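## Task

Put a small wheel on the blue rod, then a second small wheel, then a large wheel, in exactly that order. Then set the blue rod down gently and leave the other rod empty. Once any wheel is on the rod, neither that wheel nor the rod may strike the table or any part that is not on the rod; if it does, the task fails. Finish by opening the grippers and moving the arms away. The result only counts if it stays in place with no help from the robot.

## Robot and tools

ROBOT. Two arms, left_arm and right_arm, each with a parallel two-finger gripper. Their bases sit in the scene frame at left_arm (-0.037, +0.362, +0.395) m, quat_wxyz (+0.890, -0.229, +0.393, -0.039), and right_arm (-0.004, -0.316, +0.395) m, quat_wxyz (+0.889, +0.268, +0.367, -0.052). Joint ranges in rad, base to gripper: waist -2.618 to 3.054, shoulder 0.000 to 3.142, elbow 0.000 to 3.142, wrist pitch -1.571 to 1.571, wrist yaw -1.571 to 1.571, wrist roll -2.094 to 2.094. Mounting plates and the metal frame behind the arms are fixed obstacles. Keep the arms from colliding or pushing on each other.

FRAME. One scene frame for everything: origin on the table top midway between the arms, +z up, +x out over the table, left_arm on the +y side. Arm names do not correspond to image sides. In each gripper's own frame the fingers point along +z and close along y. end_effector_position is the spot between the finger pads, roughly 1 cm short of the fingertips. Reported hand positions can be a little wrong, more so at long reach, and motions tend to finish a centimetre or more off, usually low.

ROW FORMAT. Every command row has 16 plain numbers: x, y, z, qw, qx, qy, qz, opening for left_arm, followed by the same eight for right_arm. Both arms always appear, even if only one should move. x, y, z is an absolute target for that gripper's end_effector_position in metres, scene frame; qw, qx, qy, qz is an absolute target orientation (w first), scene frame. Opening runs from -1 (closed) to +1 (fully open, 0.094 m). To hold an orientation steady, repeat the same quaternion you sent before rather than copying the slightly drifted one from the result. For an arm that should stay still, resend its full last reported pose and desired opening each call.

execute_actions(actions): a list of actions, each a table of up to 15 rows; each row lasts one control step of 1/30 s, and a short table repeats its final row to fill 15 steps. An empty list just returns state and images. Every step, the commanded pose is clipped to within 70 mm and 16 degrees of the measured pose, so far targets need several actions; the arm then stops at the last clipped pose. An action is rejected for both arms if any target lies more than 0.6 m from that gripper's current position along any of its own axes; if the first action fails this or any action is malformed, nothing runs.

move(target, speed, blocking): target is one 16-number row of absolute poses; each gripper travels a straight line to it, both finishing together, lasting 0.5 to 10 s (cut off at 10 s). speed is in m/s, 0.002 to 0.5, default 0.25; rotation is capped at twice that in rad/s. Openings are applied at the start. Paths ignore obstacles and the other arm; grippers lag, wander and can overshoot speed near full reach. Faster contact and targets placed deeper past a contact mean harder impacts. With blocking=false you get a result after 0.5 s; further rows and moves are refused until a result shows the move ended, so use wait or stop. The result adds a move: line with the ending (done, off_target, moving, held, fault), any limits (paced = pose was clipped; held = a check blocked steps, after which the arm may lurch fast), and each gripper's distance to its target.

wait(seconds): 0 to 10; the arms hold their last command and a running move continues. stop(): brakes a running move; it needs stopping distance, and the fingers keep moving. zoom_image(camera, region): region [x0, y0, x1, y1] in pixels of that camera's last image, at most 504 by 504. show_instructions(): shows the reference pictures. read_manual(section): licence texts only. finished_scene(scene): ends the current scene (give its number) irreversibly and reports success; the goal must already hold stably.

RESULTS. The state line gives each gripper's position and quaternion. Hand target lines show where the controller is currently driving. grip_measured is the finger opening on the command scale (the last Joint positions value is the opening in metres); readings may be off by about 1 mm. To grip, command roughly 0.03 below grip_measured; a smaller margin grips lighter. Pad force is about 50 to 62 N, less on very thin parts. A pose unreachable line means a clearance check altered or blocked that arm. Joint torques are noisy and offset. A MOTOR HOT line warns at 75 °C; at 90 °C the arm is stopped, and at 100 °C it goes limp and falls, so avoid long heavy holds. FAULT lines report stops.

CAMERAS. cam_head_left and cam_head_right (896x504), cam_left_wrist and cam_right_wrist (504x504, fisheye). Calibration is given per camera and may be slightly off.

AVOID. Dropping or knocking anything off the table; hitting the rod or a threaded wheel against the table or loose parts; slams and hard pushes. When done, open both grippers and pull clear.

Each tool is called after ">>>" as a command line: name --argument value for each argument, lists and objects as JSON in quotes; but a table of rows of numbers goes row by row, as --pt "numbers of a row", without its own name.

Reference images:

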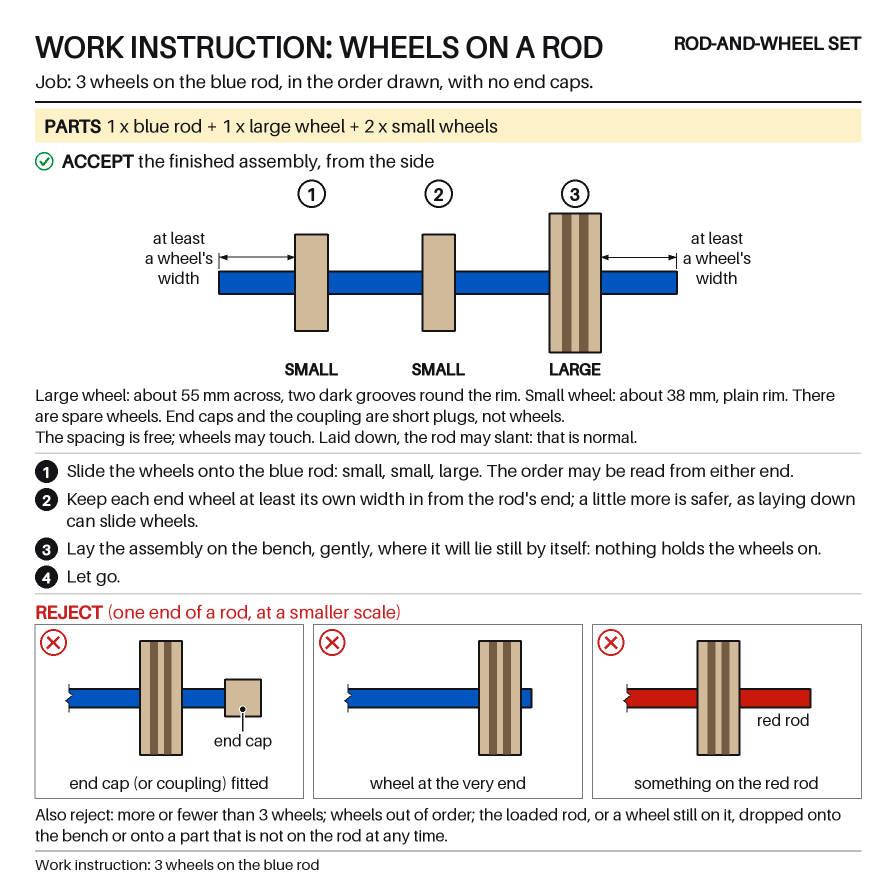

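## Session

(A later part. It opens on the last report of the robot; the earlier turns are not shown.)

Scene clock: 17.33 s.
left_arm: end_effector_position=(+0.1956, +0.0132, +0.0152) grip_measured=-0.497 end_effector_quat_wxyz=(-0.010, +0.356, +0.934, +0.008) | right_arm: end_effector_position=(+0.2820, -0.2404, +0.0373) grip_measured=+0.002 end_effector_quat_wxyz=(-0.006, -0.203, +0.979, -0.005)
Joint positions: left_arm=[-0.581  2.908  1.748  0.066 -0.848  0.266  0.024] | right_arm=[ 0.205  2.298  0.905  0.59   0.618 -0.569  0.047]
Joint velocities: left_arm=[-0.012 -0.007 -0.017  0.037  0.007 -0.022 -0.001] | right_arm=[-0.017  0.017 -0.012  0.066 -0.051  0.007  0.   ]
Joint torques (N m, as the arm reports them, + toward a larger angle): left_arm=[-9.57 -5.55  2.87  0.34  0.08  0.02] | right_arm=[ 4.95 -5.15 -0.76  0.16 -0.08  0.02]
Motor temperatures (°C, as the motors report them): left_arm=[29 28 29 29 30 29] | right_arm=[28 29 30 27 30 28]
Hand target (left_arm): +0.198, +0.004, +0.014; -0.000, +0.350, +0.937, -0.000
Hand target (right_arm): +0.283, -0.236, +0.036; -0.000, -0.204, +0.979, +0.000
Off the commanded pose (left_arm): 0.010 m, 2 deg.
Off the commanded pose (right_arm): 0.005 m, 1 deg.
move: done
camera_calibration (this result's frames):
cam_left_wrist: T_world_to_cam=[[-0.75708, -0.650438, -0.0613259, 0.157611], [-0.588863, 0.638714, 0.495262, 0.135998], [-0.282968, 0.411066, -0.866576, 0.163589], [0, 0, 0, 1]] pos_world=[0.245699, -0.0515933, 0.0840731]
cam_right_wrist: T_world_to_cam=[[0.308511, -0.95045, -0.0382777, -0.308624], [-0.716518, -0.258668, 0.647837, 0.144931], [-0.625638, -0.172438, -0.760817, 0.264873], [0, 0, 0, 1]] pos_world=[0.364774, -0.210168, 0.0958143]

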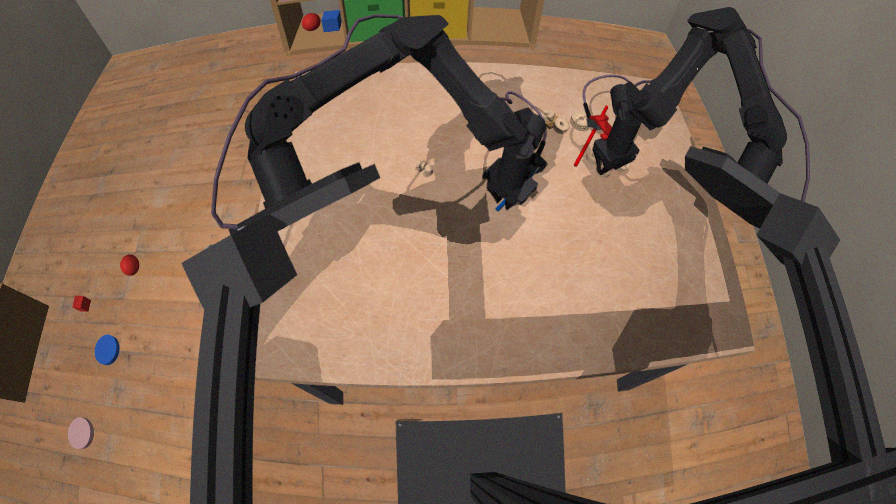

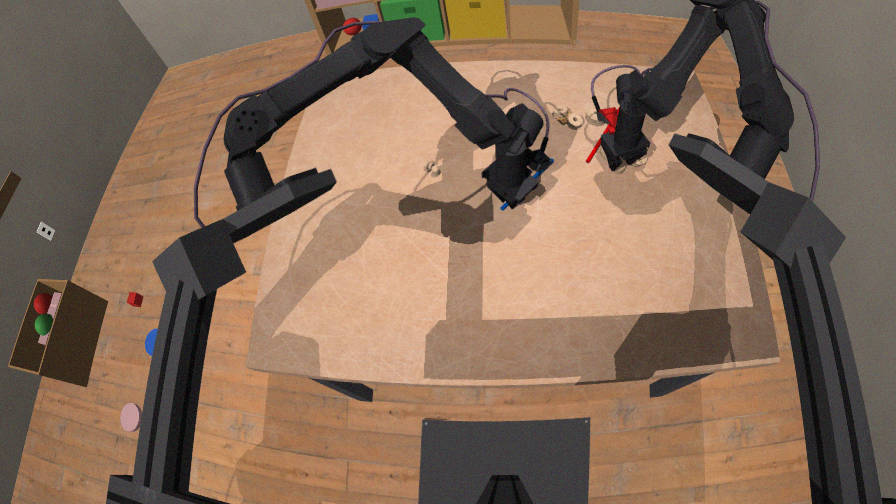

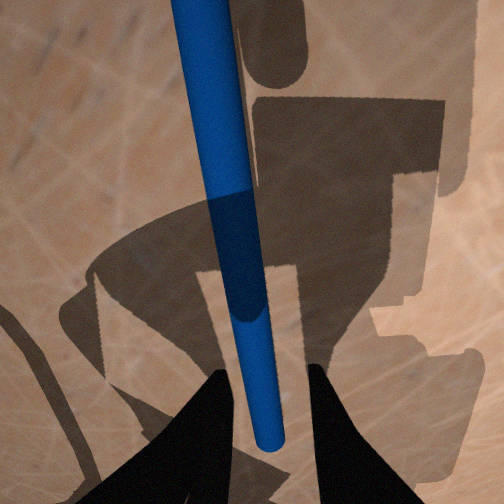

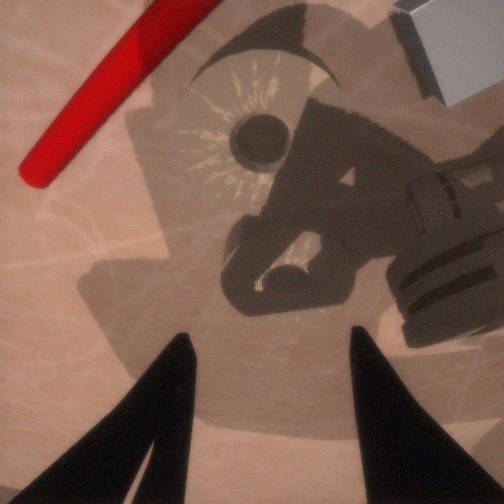

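>>> move --target '[0.198,0.0035,0.009,0,0.35,0.937,0,-0.5, 0.292,-0.2365,0.03,0,-0.204,0.979,0,0.0]' --speed 0.04

>>> execute_actions --actions '[[[0.198,0.0035,0.009,0,0.35,0.937,0,-0.9, 0.292,-0.2365,0.03,0,-0.204,0.979,0,0.0]],[[0.198,0.0035,0.009,0,0.35,0.937,0,-0.9, 0.292,-0.2365,0.03,0,-0.204,0.979,0,0.0]]]'

Scene clock: 18.23 s.
left_arm: end_effector_position=(+0.1970, +0.0115, +0.0149) grip_measured=-0.497 end_effector_quat_wxyz=(-0.009, +0.359, +0.933, +0.008) | right_arm: end_effector_position=(+0.2972, -0.2407, +0.0350) grip_measured=+0.002 end_effector_quat_wxyz=(+0.007, -0.196, +0.980, -0.008)
Joint positions: left_arm=[-0.581  2.911  1.757  0.065 -0.848  0.275  0.024] | right_arm=[ 0.205  2.298  0.938  0.59   0.614 -0.575  0.047]
Joint velocities: left_arm=[-0.012 -0.007  0.002 -0.022 -0.007  0.051  0.   ] | right_arm=[-0.007  0.002 -0.002  0.007 -0.022 -0.037 -0.   ]
Joint torques (N m, as the arm reports them, + toward a larger angle): left_arm=[-9.01 -5.12  3.14  0.42  0.1   0.02] | right_arm=[ 4.56 -4.9   0.15 -0.08 -0.1   0.02]
Motor temperatures (°C, as the motors report them): left_arm=[29 28 29 29 30 29] | right_arm=[28 29 30 27 30 28]
Hand target (left_arm): +0.198, +0.004, +0.010; -0.000, +0.350, +0.937, -0.000
Hand target (right_arm): +0.292, -0.236, +0.030; +0.000, -0.204, +0.979, -0.000
Off the commanded pose (left_arm): 0.010 m, 2 deg.
Off the commanded pose (right_arm): 0.008 m, 2 deg.
move: done
camera_calibration (this result's frames):
cam_left_wrist: T_world_to_cam=[[-0.76113, -0.64565, -0.0617781, 0.158259], [-0.585925, 0.643609, 0.492401, 0.137417], [-0.278158, 0.410979, -0.868173, 0.163499], [0, 0, 0, 1]] pos_world=[0.24645, -0.053458, 0.0840576]
cam_right_wrist: T_world_to_cam=[[0.297323, -0.95433, -0.029195, -0.311588], [-0.737299, -0.24892, 0.628036, 0.166466], [-0.606621, -0.165204, -0.777636, 0.269281], [0, 0, 0, 1]] pos_world=[0.378729, -0.211435, 0.0957588]

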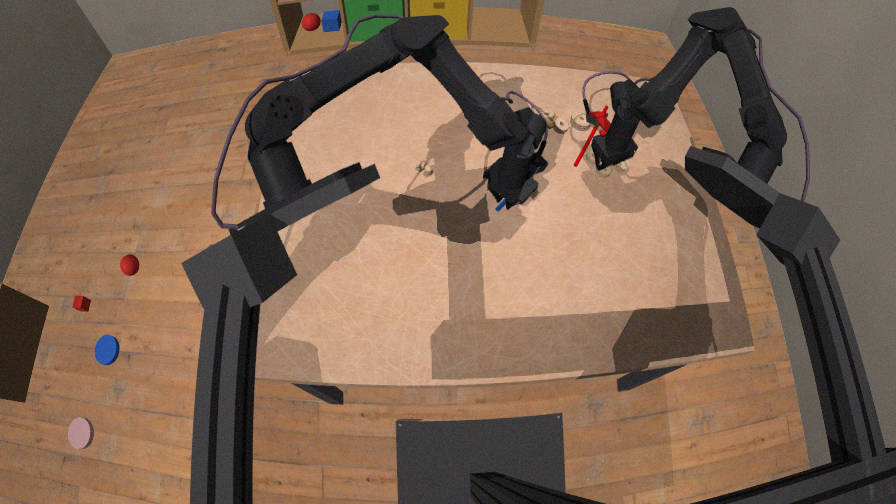

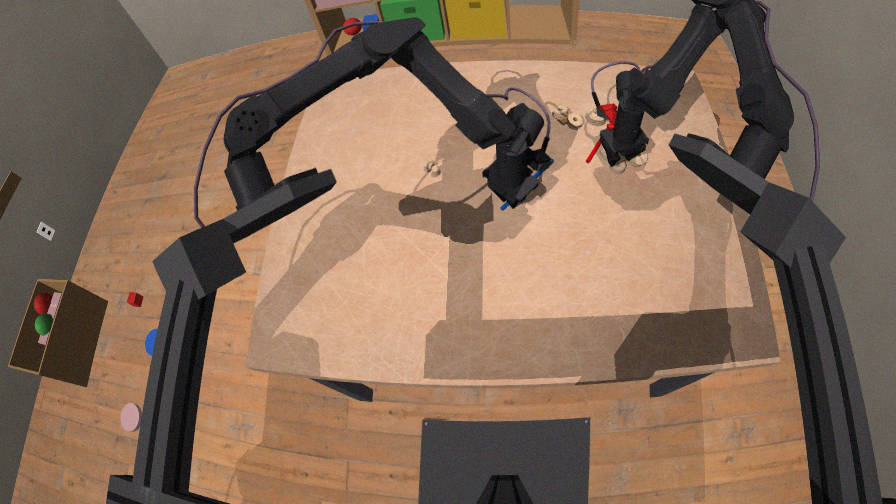

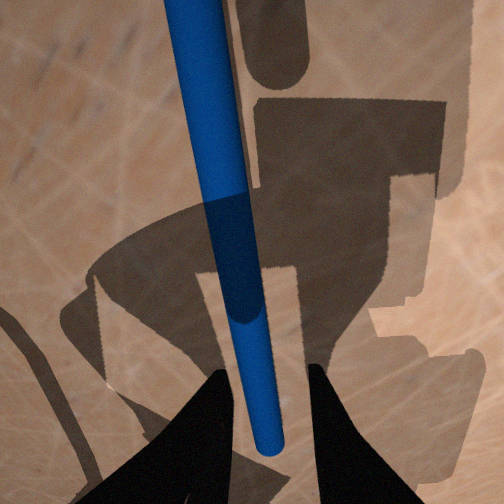

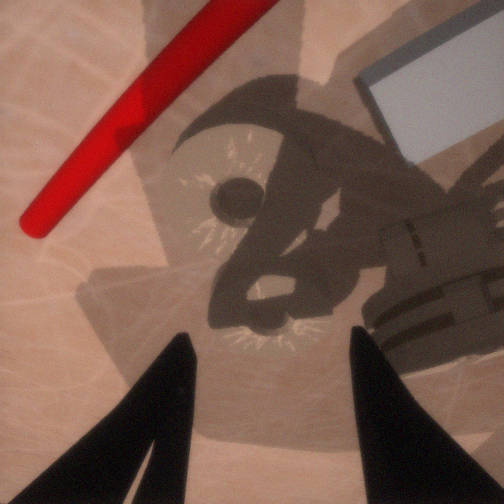

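Scene clock: 19.23 s.
left_arm: end_effector_position=(+0.1971, +0.0099, +0.0148) grip_measured=-0.837 end_effector_quat_wxyz=(-0.008, +0.358, +0.934, +0.004) | right_arm: end_effector_position=(+0.2972, -0.2405, +0.0350) grip_measured=+0.002 end_effector_quat_wxyz=(+0.007, -0.197, +0.980, -0.007)
Joint positions: left_arm=[-0.581  2.912  1.758  0.068 -0.841  0.275  0.008] | right_arm=[ 0.205  2.298  0.938  0.589  0.613 -0.576  0.047]
Joint velocities: left_arm=[-0.002 -0.017  0.007  0.066 -0.037  0.022  0.   ] | right_arm=[ 0.012  0.012  0.007 -0.051 -0.051 -0.051  0.001]
Joint torques (N m, as the arm reports them, + toward a larger angle): left_arm=[-9.05 -5.09  3.07  0.39  0.06  0.04] | right_arm=[ 4.5  -4.85  0.3  -0.14 -0.17 -0.02]
Motor temperatures (°C, as the motors report them): left_arm=[29 28 29 29 30 29] | right_arm=[28 29 30 27 30 28]
Hand target (left_arm): +0.198, +0.004, +0.009; -0.000, +0.350, +0.937, -0.000
Hand target (right_arm): +0.292, -0.237, +0.030; +0.000, -0.204, +0.979, +0.000
Off the commanded pose (left_arm): 0.009 m, 1 deg.
Off the commanded pose (right_arm): 0.008 m, 1 deg.
camera_calibration (this result's frames):
cam_left_wrist: T_world_to_cam=[[-0.759519, -0.648053, -0.0561874, 0.15692], [-0.587145, 0.645822, 0.488031, 0.138912], [-0.279983, 0.403659, -0.871016, 0.164569], [0, 0, 0, 1]] pos_world=[0.246822, -0.0544495, 0.0843664]
cam_right_wrist: T_world_to_cam=[[0.298275, -0.953998, -0.0303409, -0.311532], [-0.736977, -0.250389, 0.62783, 0.166047], [-0.606545, -0.164906, -0.777759, 0.26934], [0, 0, 0, 1]] pos_world=[0.378662, -0.211209, 0.0957801]

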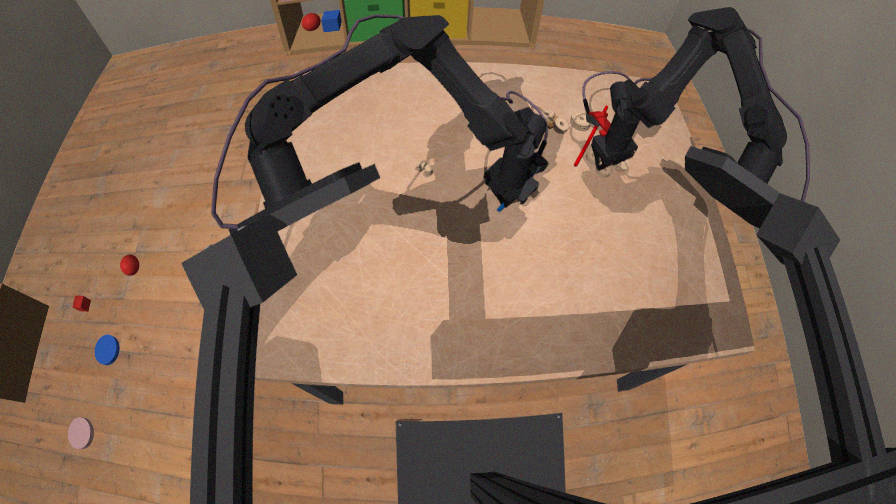

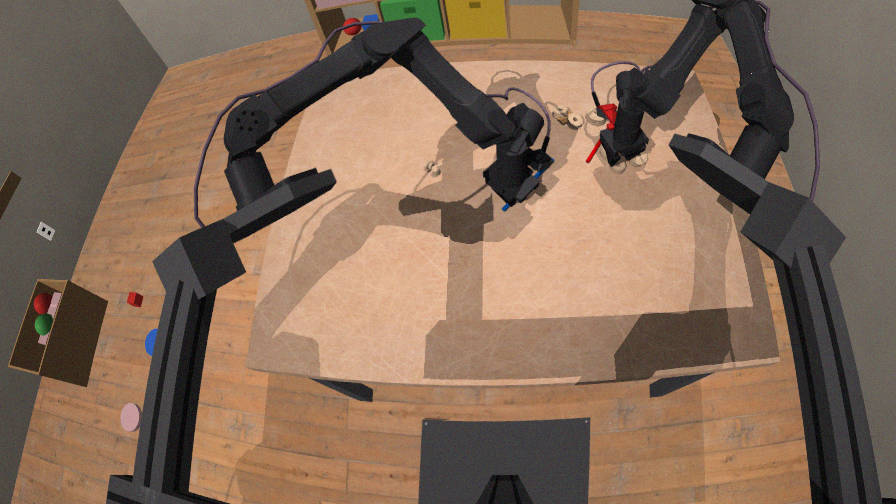

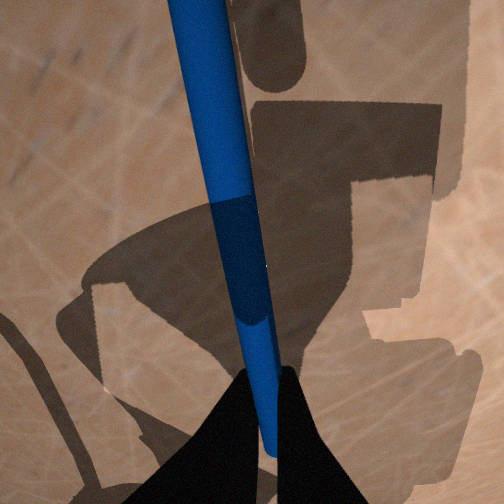

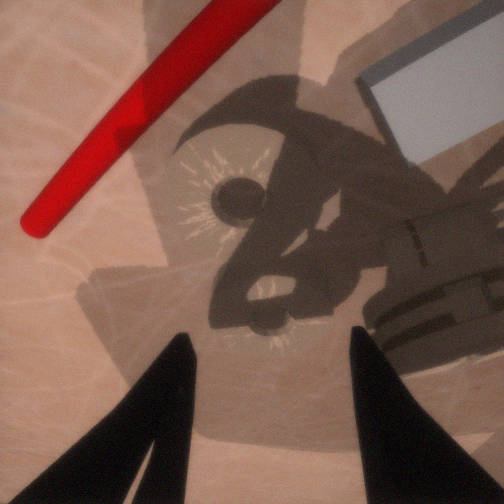

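>>> move --target '[0.198,0.0035,0.09,0,0.35,0.937,0,-0.9, 0.289,-0.2365,0.012,0,-0.204,0.979,0,0.0]' --speed 0.08

Scene clock: 20.87 s.
left_arm: end_effector_position=(+0.2003, +0.0063, +0.0793) grip_measured=-0.837 end_effector_quat_wxyz=(-0.002, +0.343, +0.939, +0.002) | right_arm: end_effector_position=(+0.2849, -0.2406, +0.0159) grip_measured=+0.002 end_effector_quat_wxyz=(-0.008, -0.205, +0.979, -0.004)
Joint positions: left_arm=[-0.69   2.757  1.615 -0.042 -0.884  0.106  0.008] | right_arm=[ 0.171  2.362  0.979  0.59   0.594 -0.599  0.047]
Joint velocities: left_arm=[ 0.017  0.032  0.002 -0.154 -0.051 -0.051  0.001] | right_arm=[-0.027  0.007 -0.012  0.022 -0.007 -0.037 -0.   ]
Joint torques (N m, as the arm reports them, + toward a larger angle): left_arm=[-11.06  -8.82  -0.52   0.02  -0.08  -0.06] | right_arm=[ 4.94 -5.13  0.3   0.18 -0.1  -0.03]
Motor temperatures (°C, as the motors report them): left_arm=[29 28 29 29 30 29] | right_arm=[28 29 30 27 30 28]
Hand target (left_arm): +0.198, +0.004, +0.090; +0.001, +0.350, +0.937, +0.000
Hand target (right_arm): +0.289, -0.236, +0.012; +0.000, -0.204, +0.979, +0.000
Off the commanded pose (left_arm): 0.011 m, 1 deg.
Off the commanded pose (right_arm): 0.007 m, 1 deg.
move: off_target (left_arm)
camera_calibration (this result's frames):
cam_left_wrist: T_world_to_cam=[[-0.738007, -0.672346, -0.0574185, 0.156536], [-0.61171, 0.630665, 0.477569, 0.117448], [-0.28488, 0.387573, -0.876716, 0.224594], [0, 0, 0, 1]] pos_world=[0.251351, -0.0558709, 0.149804]
cam_right_wrist: T_world_to_cam=[[0.312554, -0.949015, -0.0410025, -0.3113], [-0.712341, -0.262725, 0.650804, 0.158611], [-0.628395, -0.174204, -0.758138, 0.250686], [0, 0, 0, 1]] pos_world=[0.367813, -0.210087, 0.0740665]

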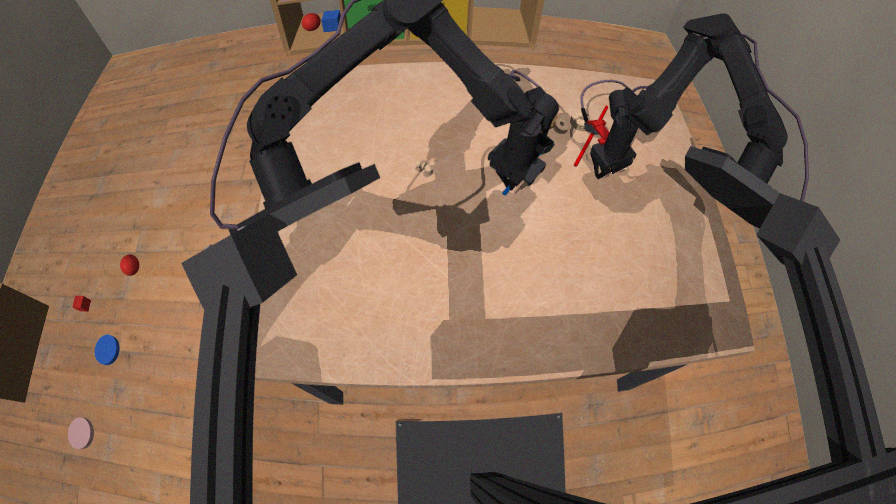

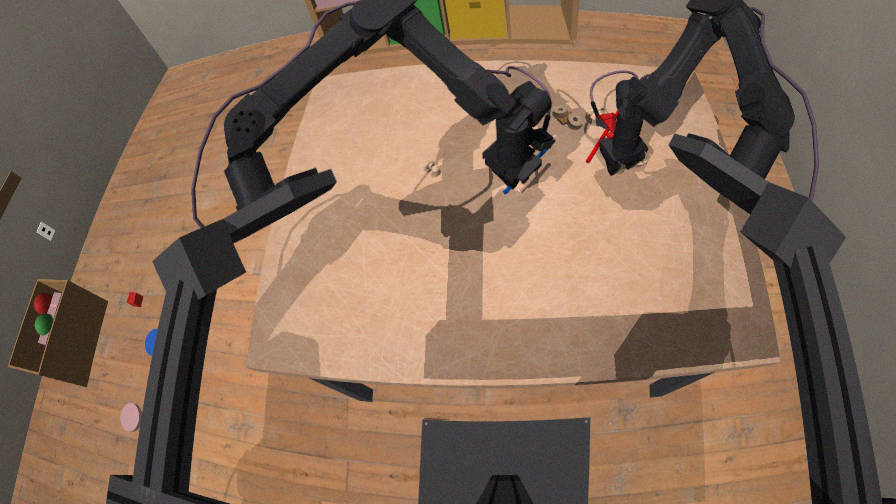

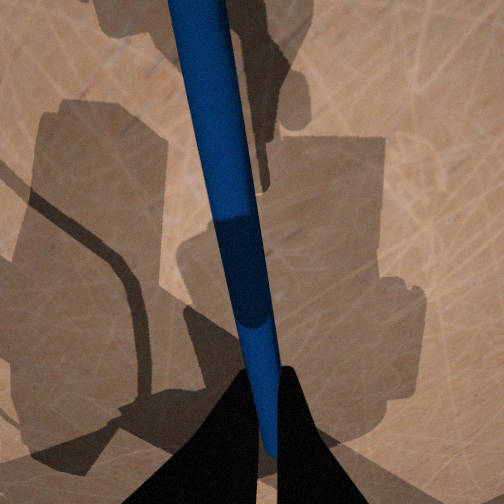

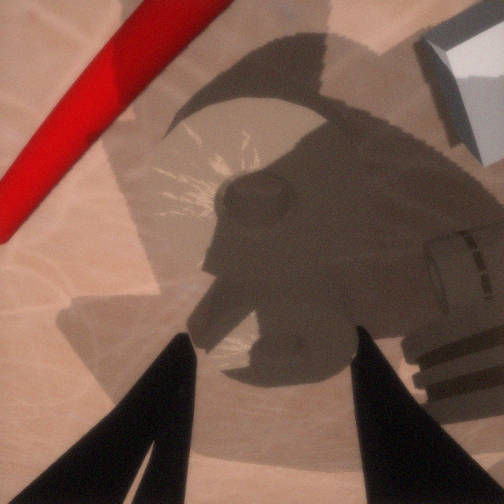

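>>> move --target '[0.22,0.0,0.09,0.662,0.248,0.6625,-0.248,-0.9, 0.2905,-0.2365,0.012,0,-0.204,0.979,0,0.0]' --speed 0.3

Scene clock: 25.37 s.
left_arm: end_effector_position=(+0.2231, +0.0044, +0.0840) grip_measured=-0.837 end_effector_quat_wxyz=(+0.531, +0.384, +0.666, -0.356) | right_arm: end_effector_position=(+0.2849, -0.2406, +0.0159) grip_measured=+0.002 end_effector_quat_wxyz=(-0.008, -0.205, +0.979, -0.004)
Joint positions: left_arm=[-0.211  3.005  1.281  1.56   0.648  0.986  0.008] | right_arm=[ 0.171  2.362  0.979  0.59   0.593 -0.6    0.047]
Joint velocities: left_arm=[ 0.012 -0.012  0.002 -0.007 -0.095  0.037  0.001] | right_arm=[-0.022  0.012 -0.007 -0.022 -0.066  0.022 -0.   ]
Joint torques (N m, as the arm reports them, + toward a larger angle): left_arm=[-6.72 -3.27 -0.31  1.16  0.64  0.06] | right_arm=[ 5.   -4.81  0.63  0.08 -0.13 -0.07]
Motor temperatures (°C, as the motors report them): left_arm=[29 28 29 29 30 29] | right_arm=[28 29 30 27 30 28]
Hand target (left_arm): +0.219, -0.001, +0.088; +0.541, +0.386, +0.652, -0.365
Hand target (right_arm): +0.290, -0.236, +0.012; +0.000, -0.204, +0.979, -0.000
Off the commanded pose (left_arm): 0.008 m, 25 deg; orientation clipped at the last step of the last action.
Off the commanded pose (right_arm): 0.008 m, 1 deg.
joint sent to its limit (left arm) — the command would take joint 4 (wrist pitch) past its upper limit, so that joint was sent only as far as its limit.
move: off_target (left_arm); limits=paced
camera_calibration (this result's frames):
cam_left_wrist: T_world_to_cam=[[-0.874741, -0.479326, -0.0712347, 0.203212], [-0.250891, 0.573732, -0.77967, 0.155712], [0.414585, -0.664138, -0.622126, 0.0631181], [0, 0, 0, 1]] pos_world=[0.190657, 0.0499866, 0.175147]
cam_right_wrist: T_world_to_cam=[[0.313276, -0.948762, -0.0413494, -0.31138], [-0.712182, -0.263516, 0.650658, 0.158404], [-0.628215, -0.174387, -0.758244, 0.250612], [0, 0, 0, 1]] pos_world=[0.367799, -0.20998, 0.0740826]

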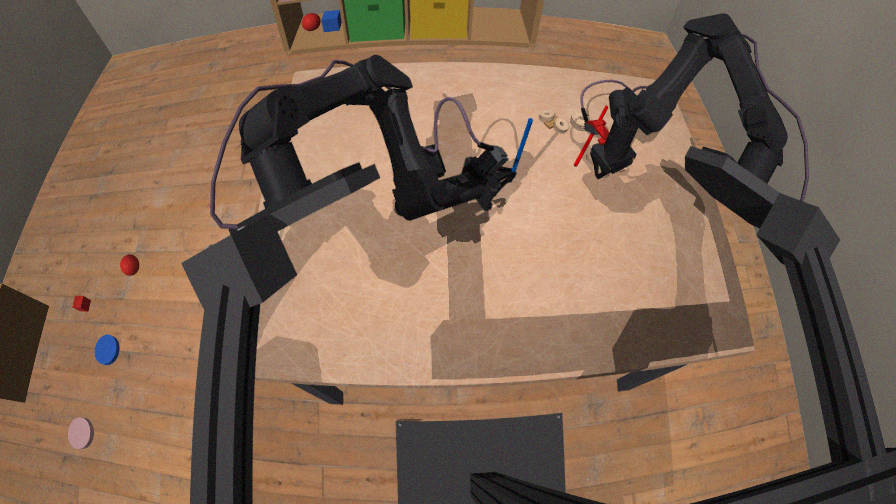

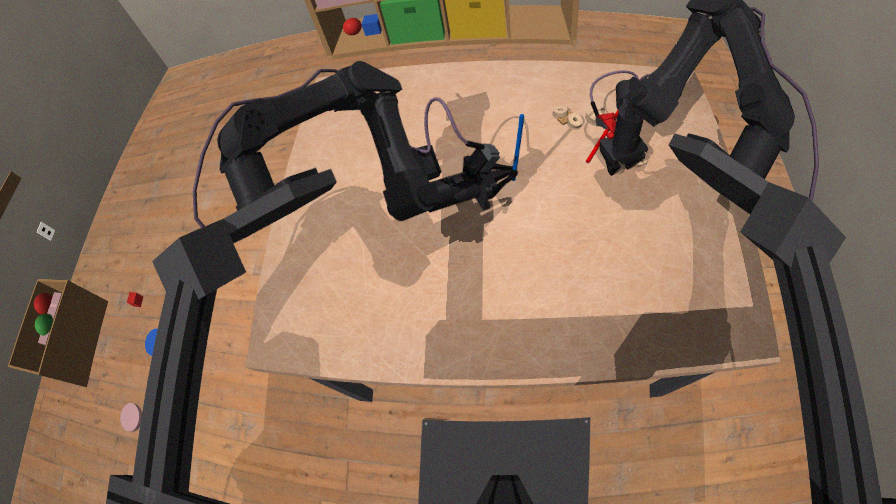

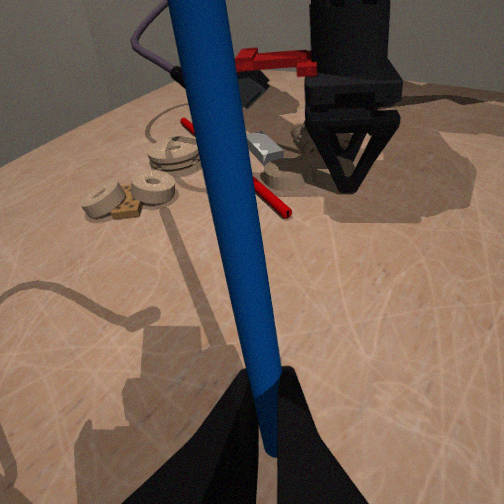

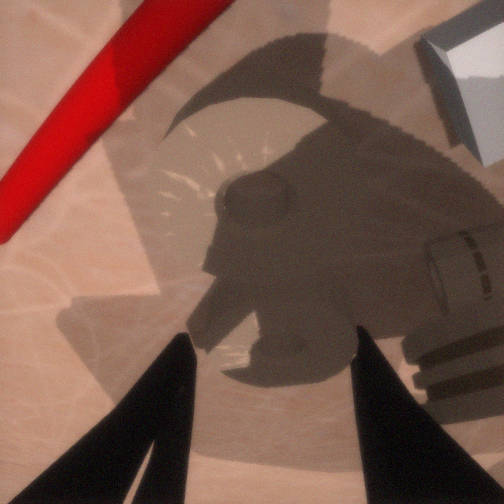

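>>> move --target '[0.24,-0.01,0.13,0.561,0.43,0.561,-0.43,-0.9, 0.293,-0.2365,0.012,0,-0.204,0.979,0,0.0]' --speed 0.15

Scene clock: 27.10 s.
left_arm: end_effector_position=(+0.2496, -0.0038, +0.1167) grip_measured=-0.837 end_effector_quat_wxyz=(+0.561, +0.430, +0.577, -0.409) | right_arm: end_effector_position=(+0.2919, -0.2412, +0.0148) grip_measured=+0.002 end_effector_quat_wxyz=(-0.003, -0.201, +0.980, -0.006)
Joint positions: left_arm=[-0.206  2.842  1.282  1.298  0.856  1.152  0.008] | right_arm=[ 0.171  2.362  0.995  0.59   0.593 -0.6    0.047]
Joint velocities: left_arm=[ 0.022 -0.002  0.027  0.007 -0.007 -0.051 -0.   ] | right_arm=[ 0.002 -0.007 -0.002  0.007  0.007 -0.037 -0.001]
Joint torques (N m, as the arm reports them, + toward a larger angle): left_arm=[-8.12 -6.59 -3.27  0.74  0.67 -0.01] | right_arm=[ 5.02 -5.35  0.1  -0.02 -0.1  -0.01]
Motor temperatures (°C, as the motors report them): left_arm=[29 28 29 29 30 29] | right_arm=[28 29 30 27 30 28]
Hand target (left_arm): +0.240, -0.010, +0.130; +0.561, +0.431, +0.561, -0.430
Hand target (right_arm): +0.293, -0.236, +0.012; +0.000, -0.204, +0.979, -0.000
Off the commanded pose (left_arm): 0.018 m, 3 deg.
Off the commanded pose (right_arm): 0.006 m, 1 deg.
move: off_target (left_arm)
camera_calibration (this result's frames):
cam_left_wrist: T_world_to_cam=[[-0.928728, -0.341543, -0.144269, 0.2473], [-0.0541976, 0.509995, -0.858468, 0.152417], [0.36678, -0.789464, -0.492157, 0.0633501], [0, 0, 0, 1]] pos_world=[0.214699, 0.056744, 0.197701]
cam_right_wrist: T_world_to_cam=[[0.305805, -0.951446, -0.0351284, -0.312735], [-0.722449, -0.255918, 0.642318, 0.168894], [-0.620121, -0.171046, -0.765633, 0.252554], [0, 0, 0, 1]] pos_world=[0.374268, -0.211129, 0.0738939]

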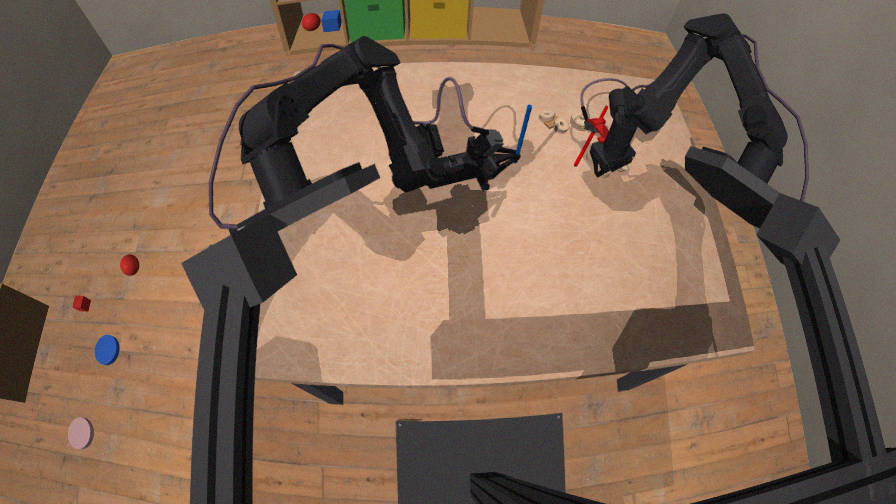

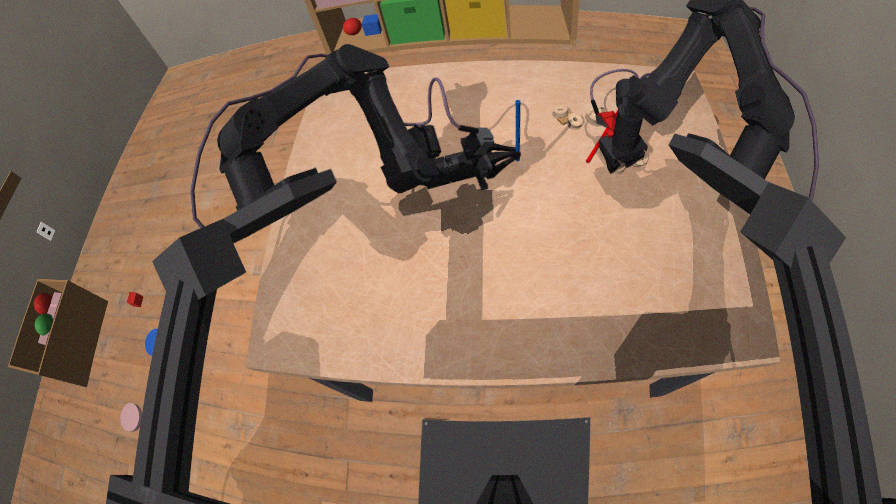

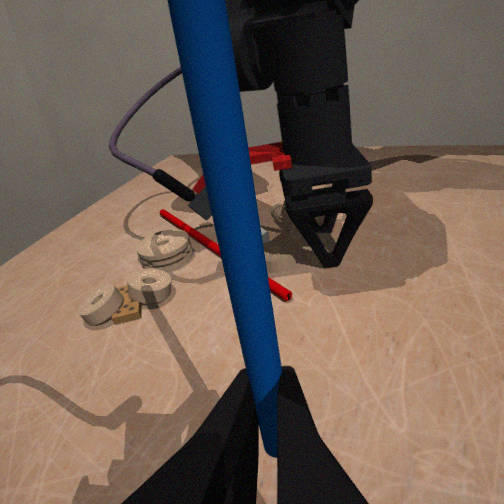

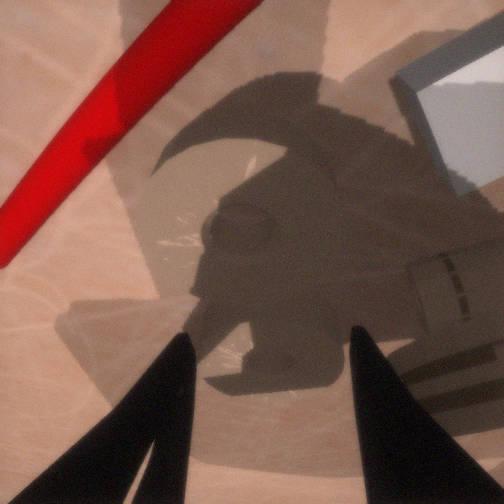

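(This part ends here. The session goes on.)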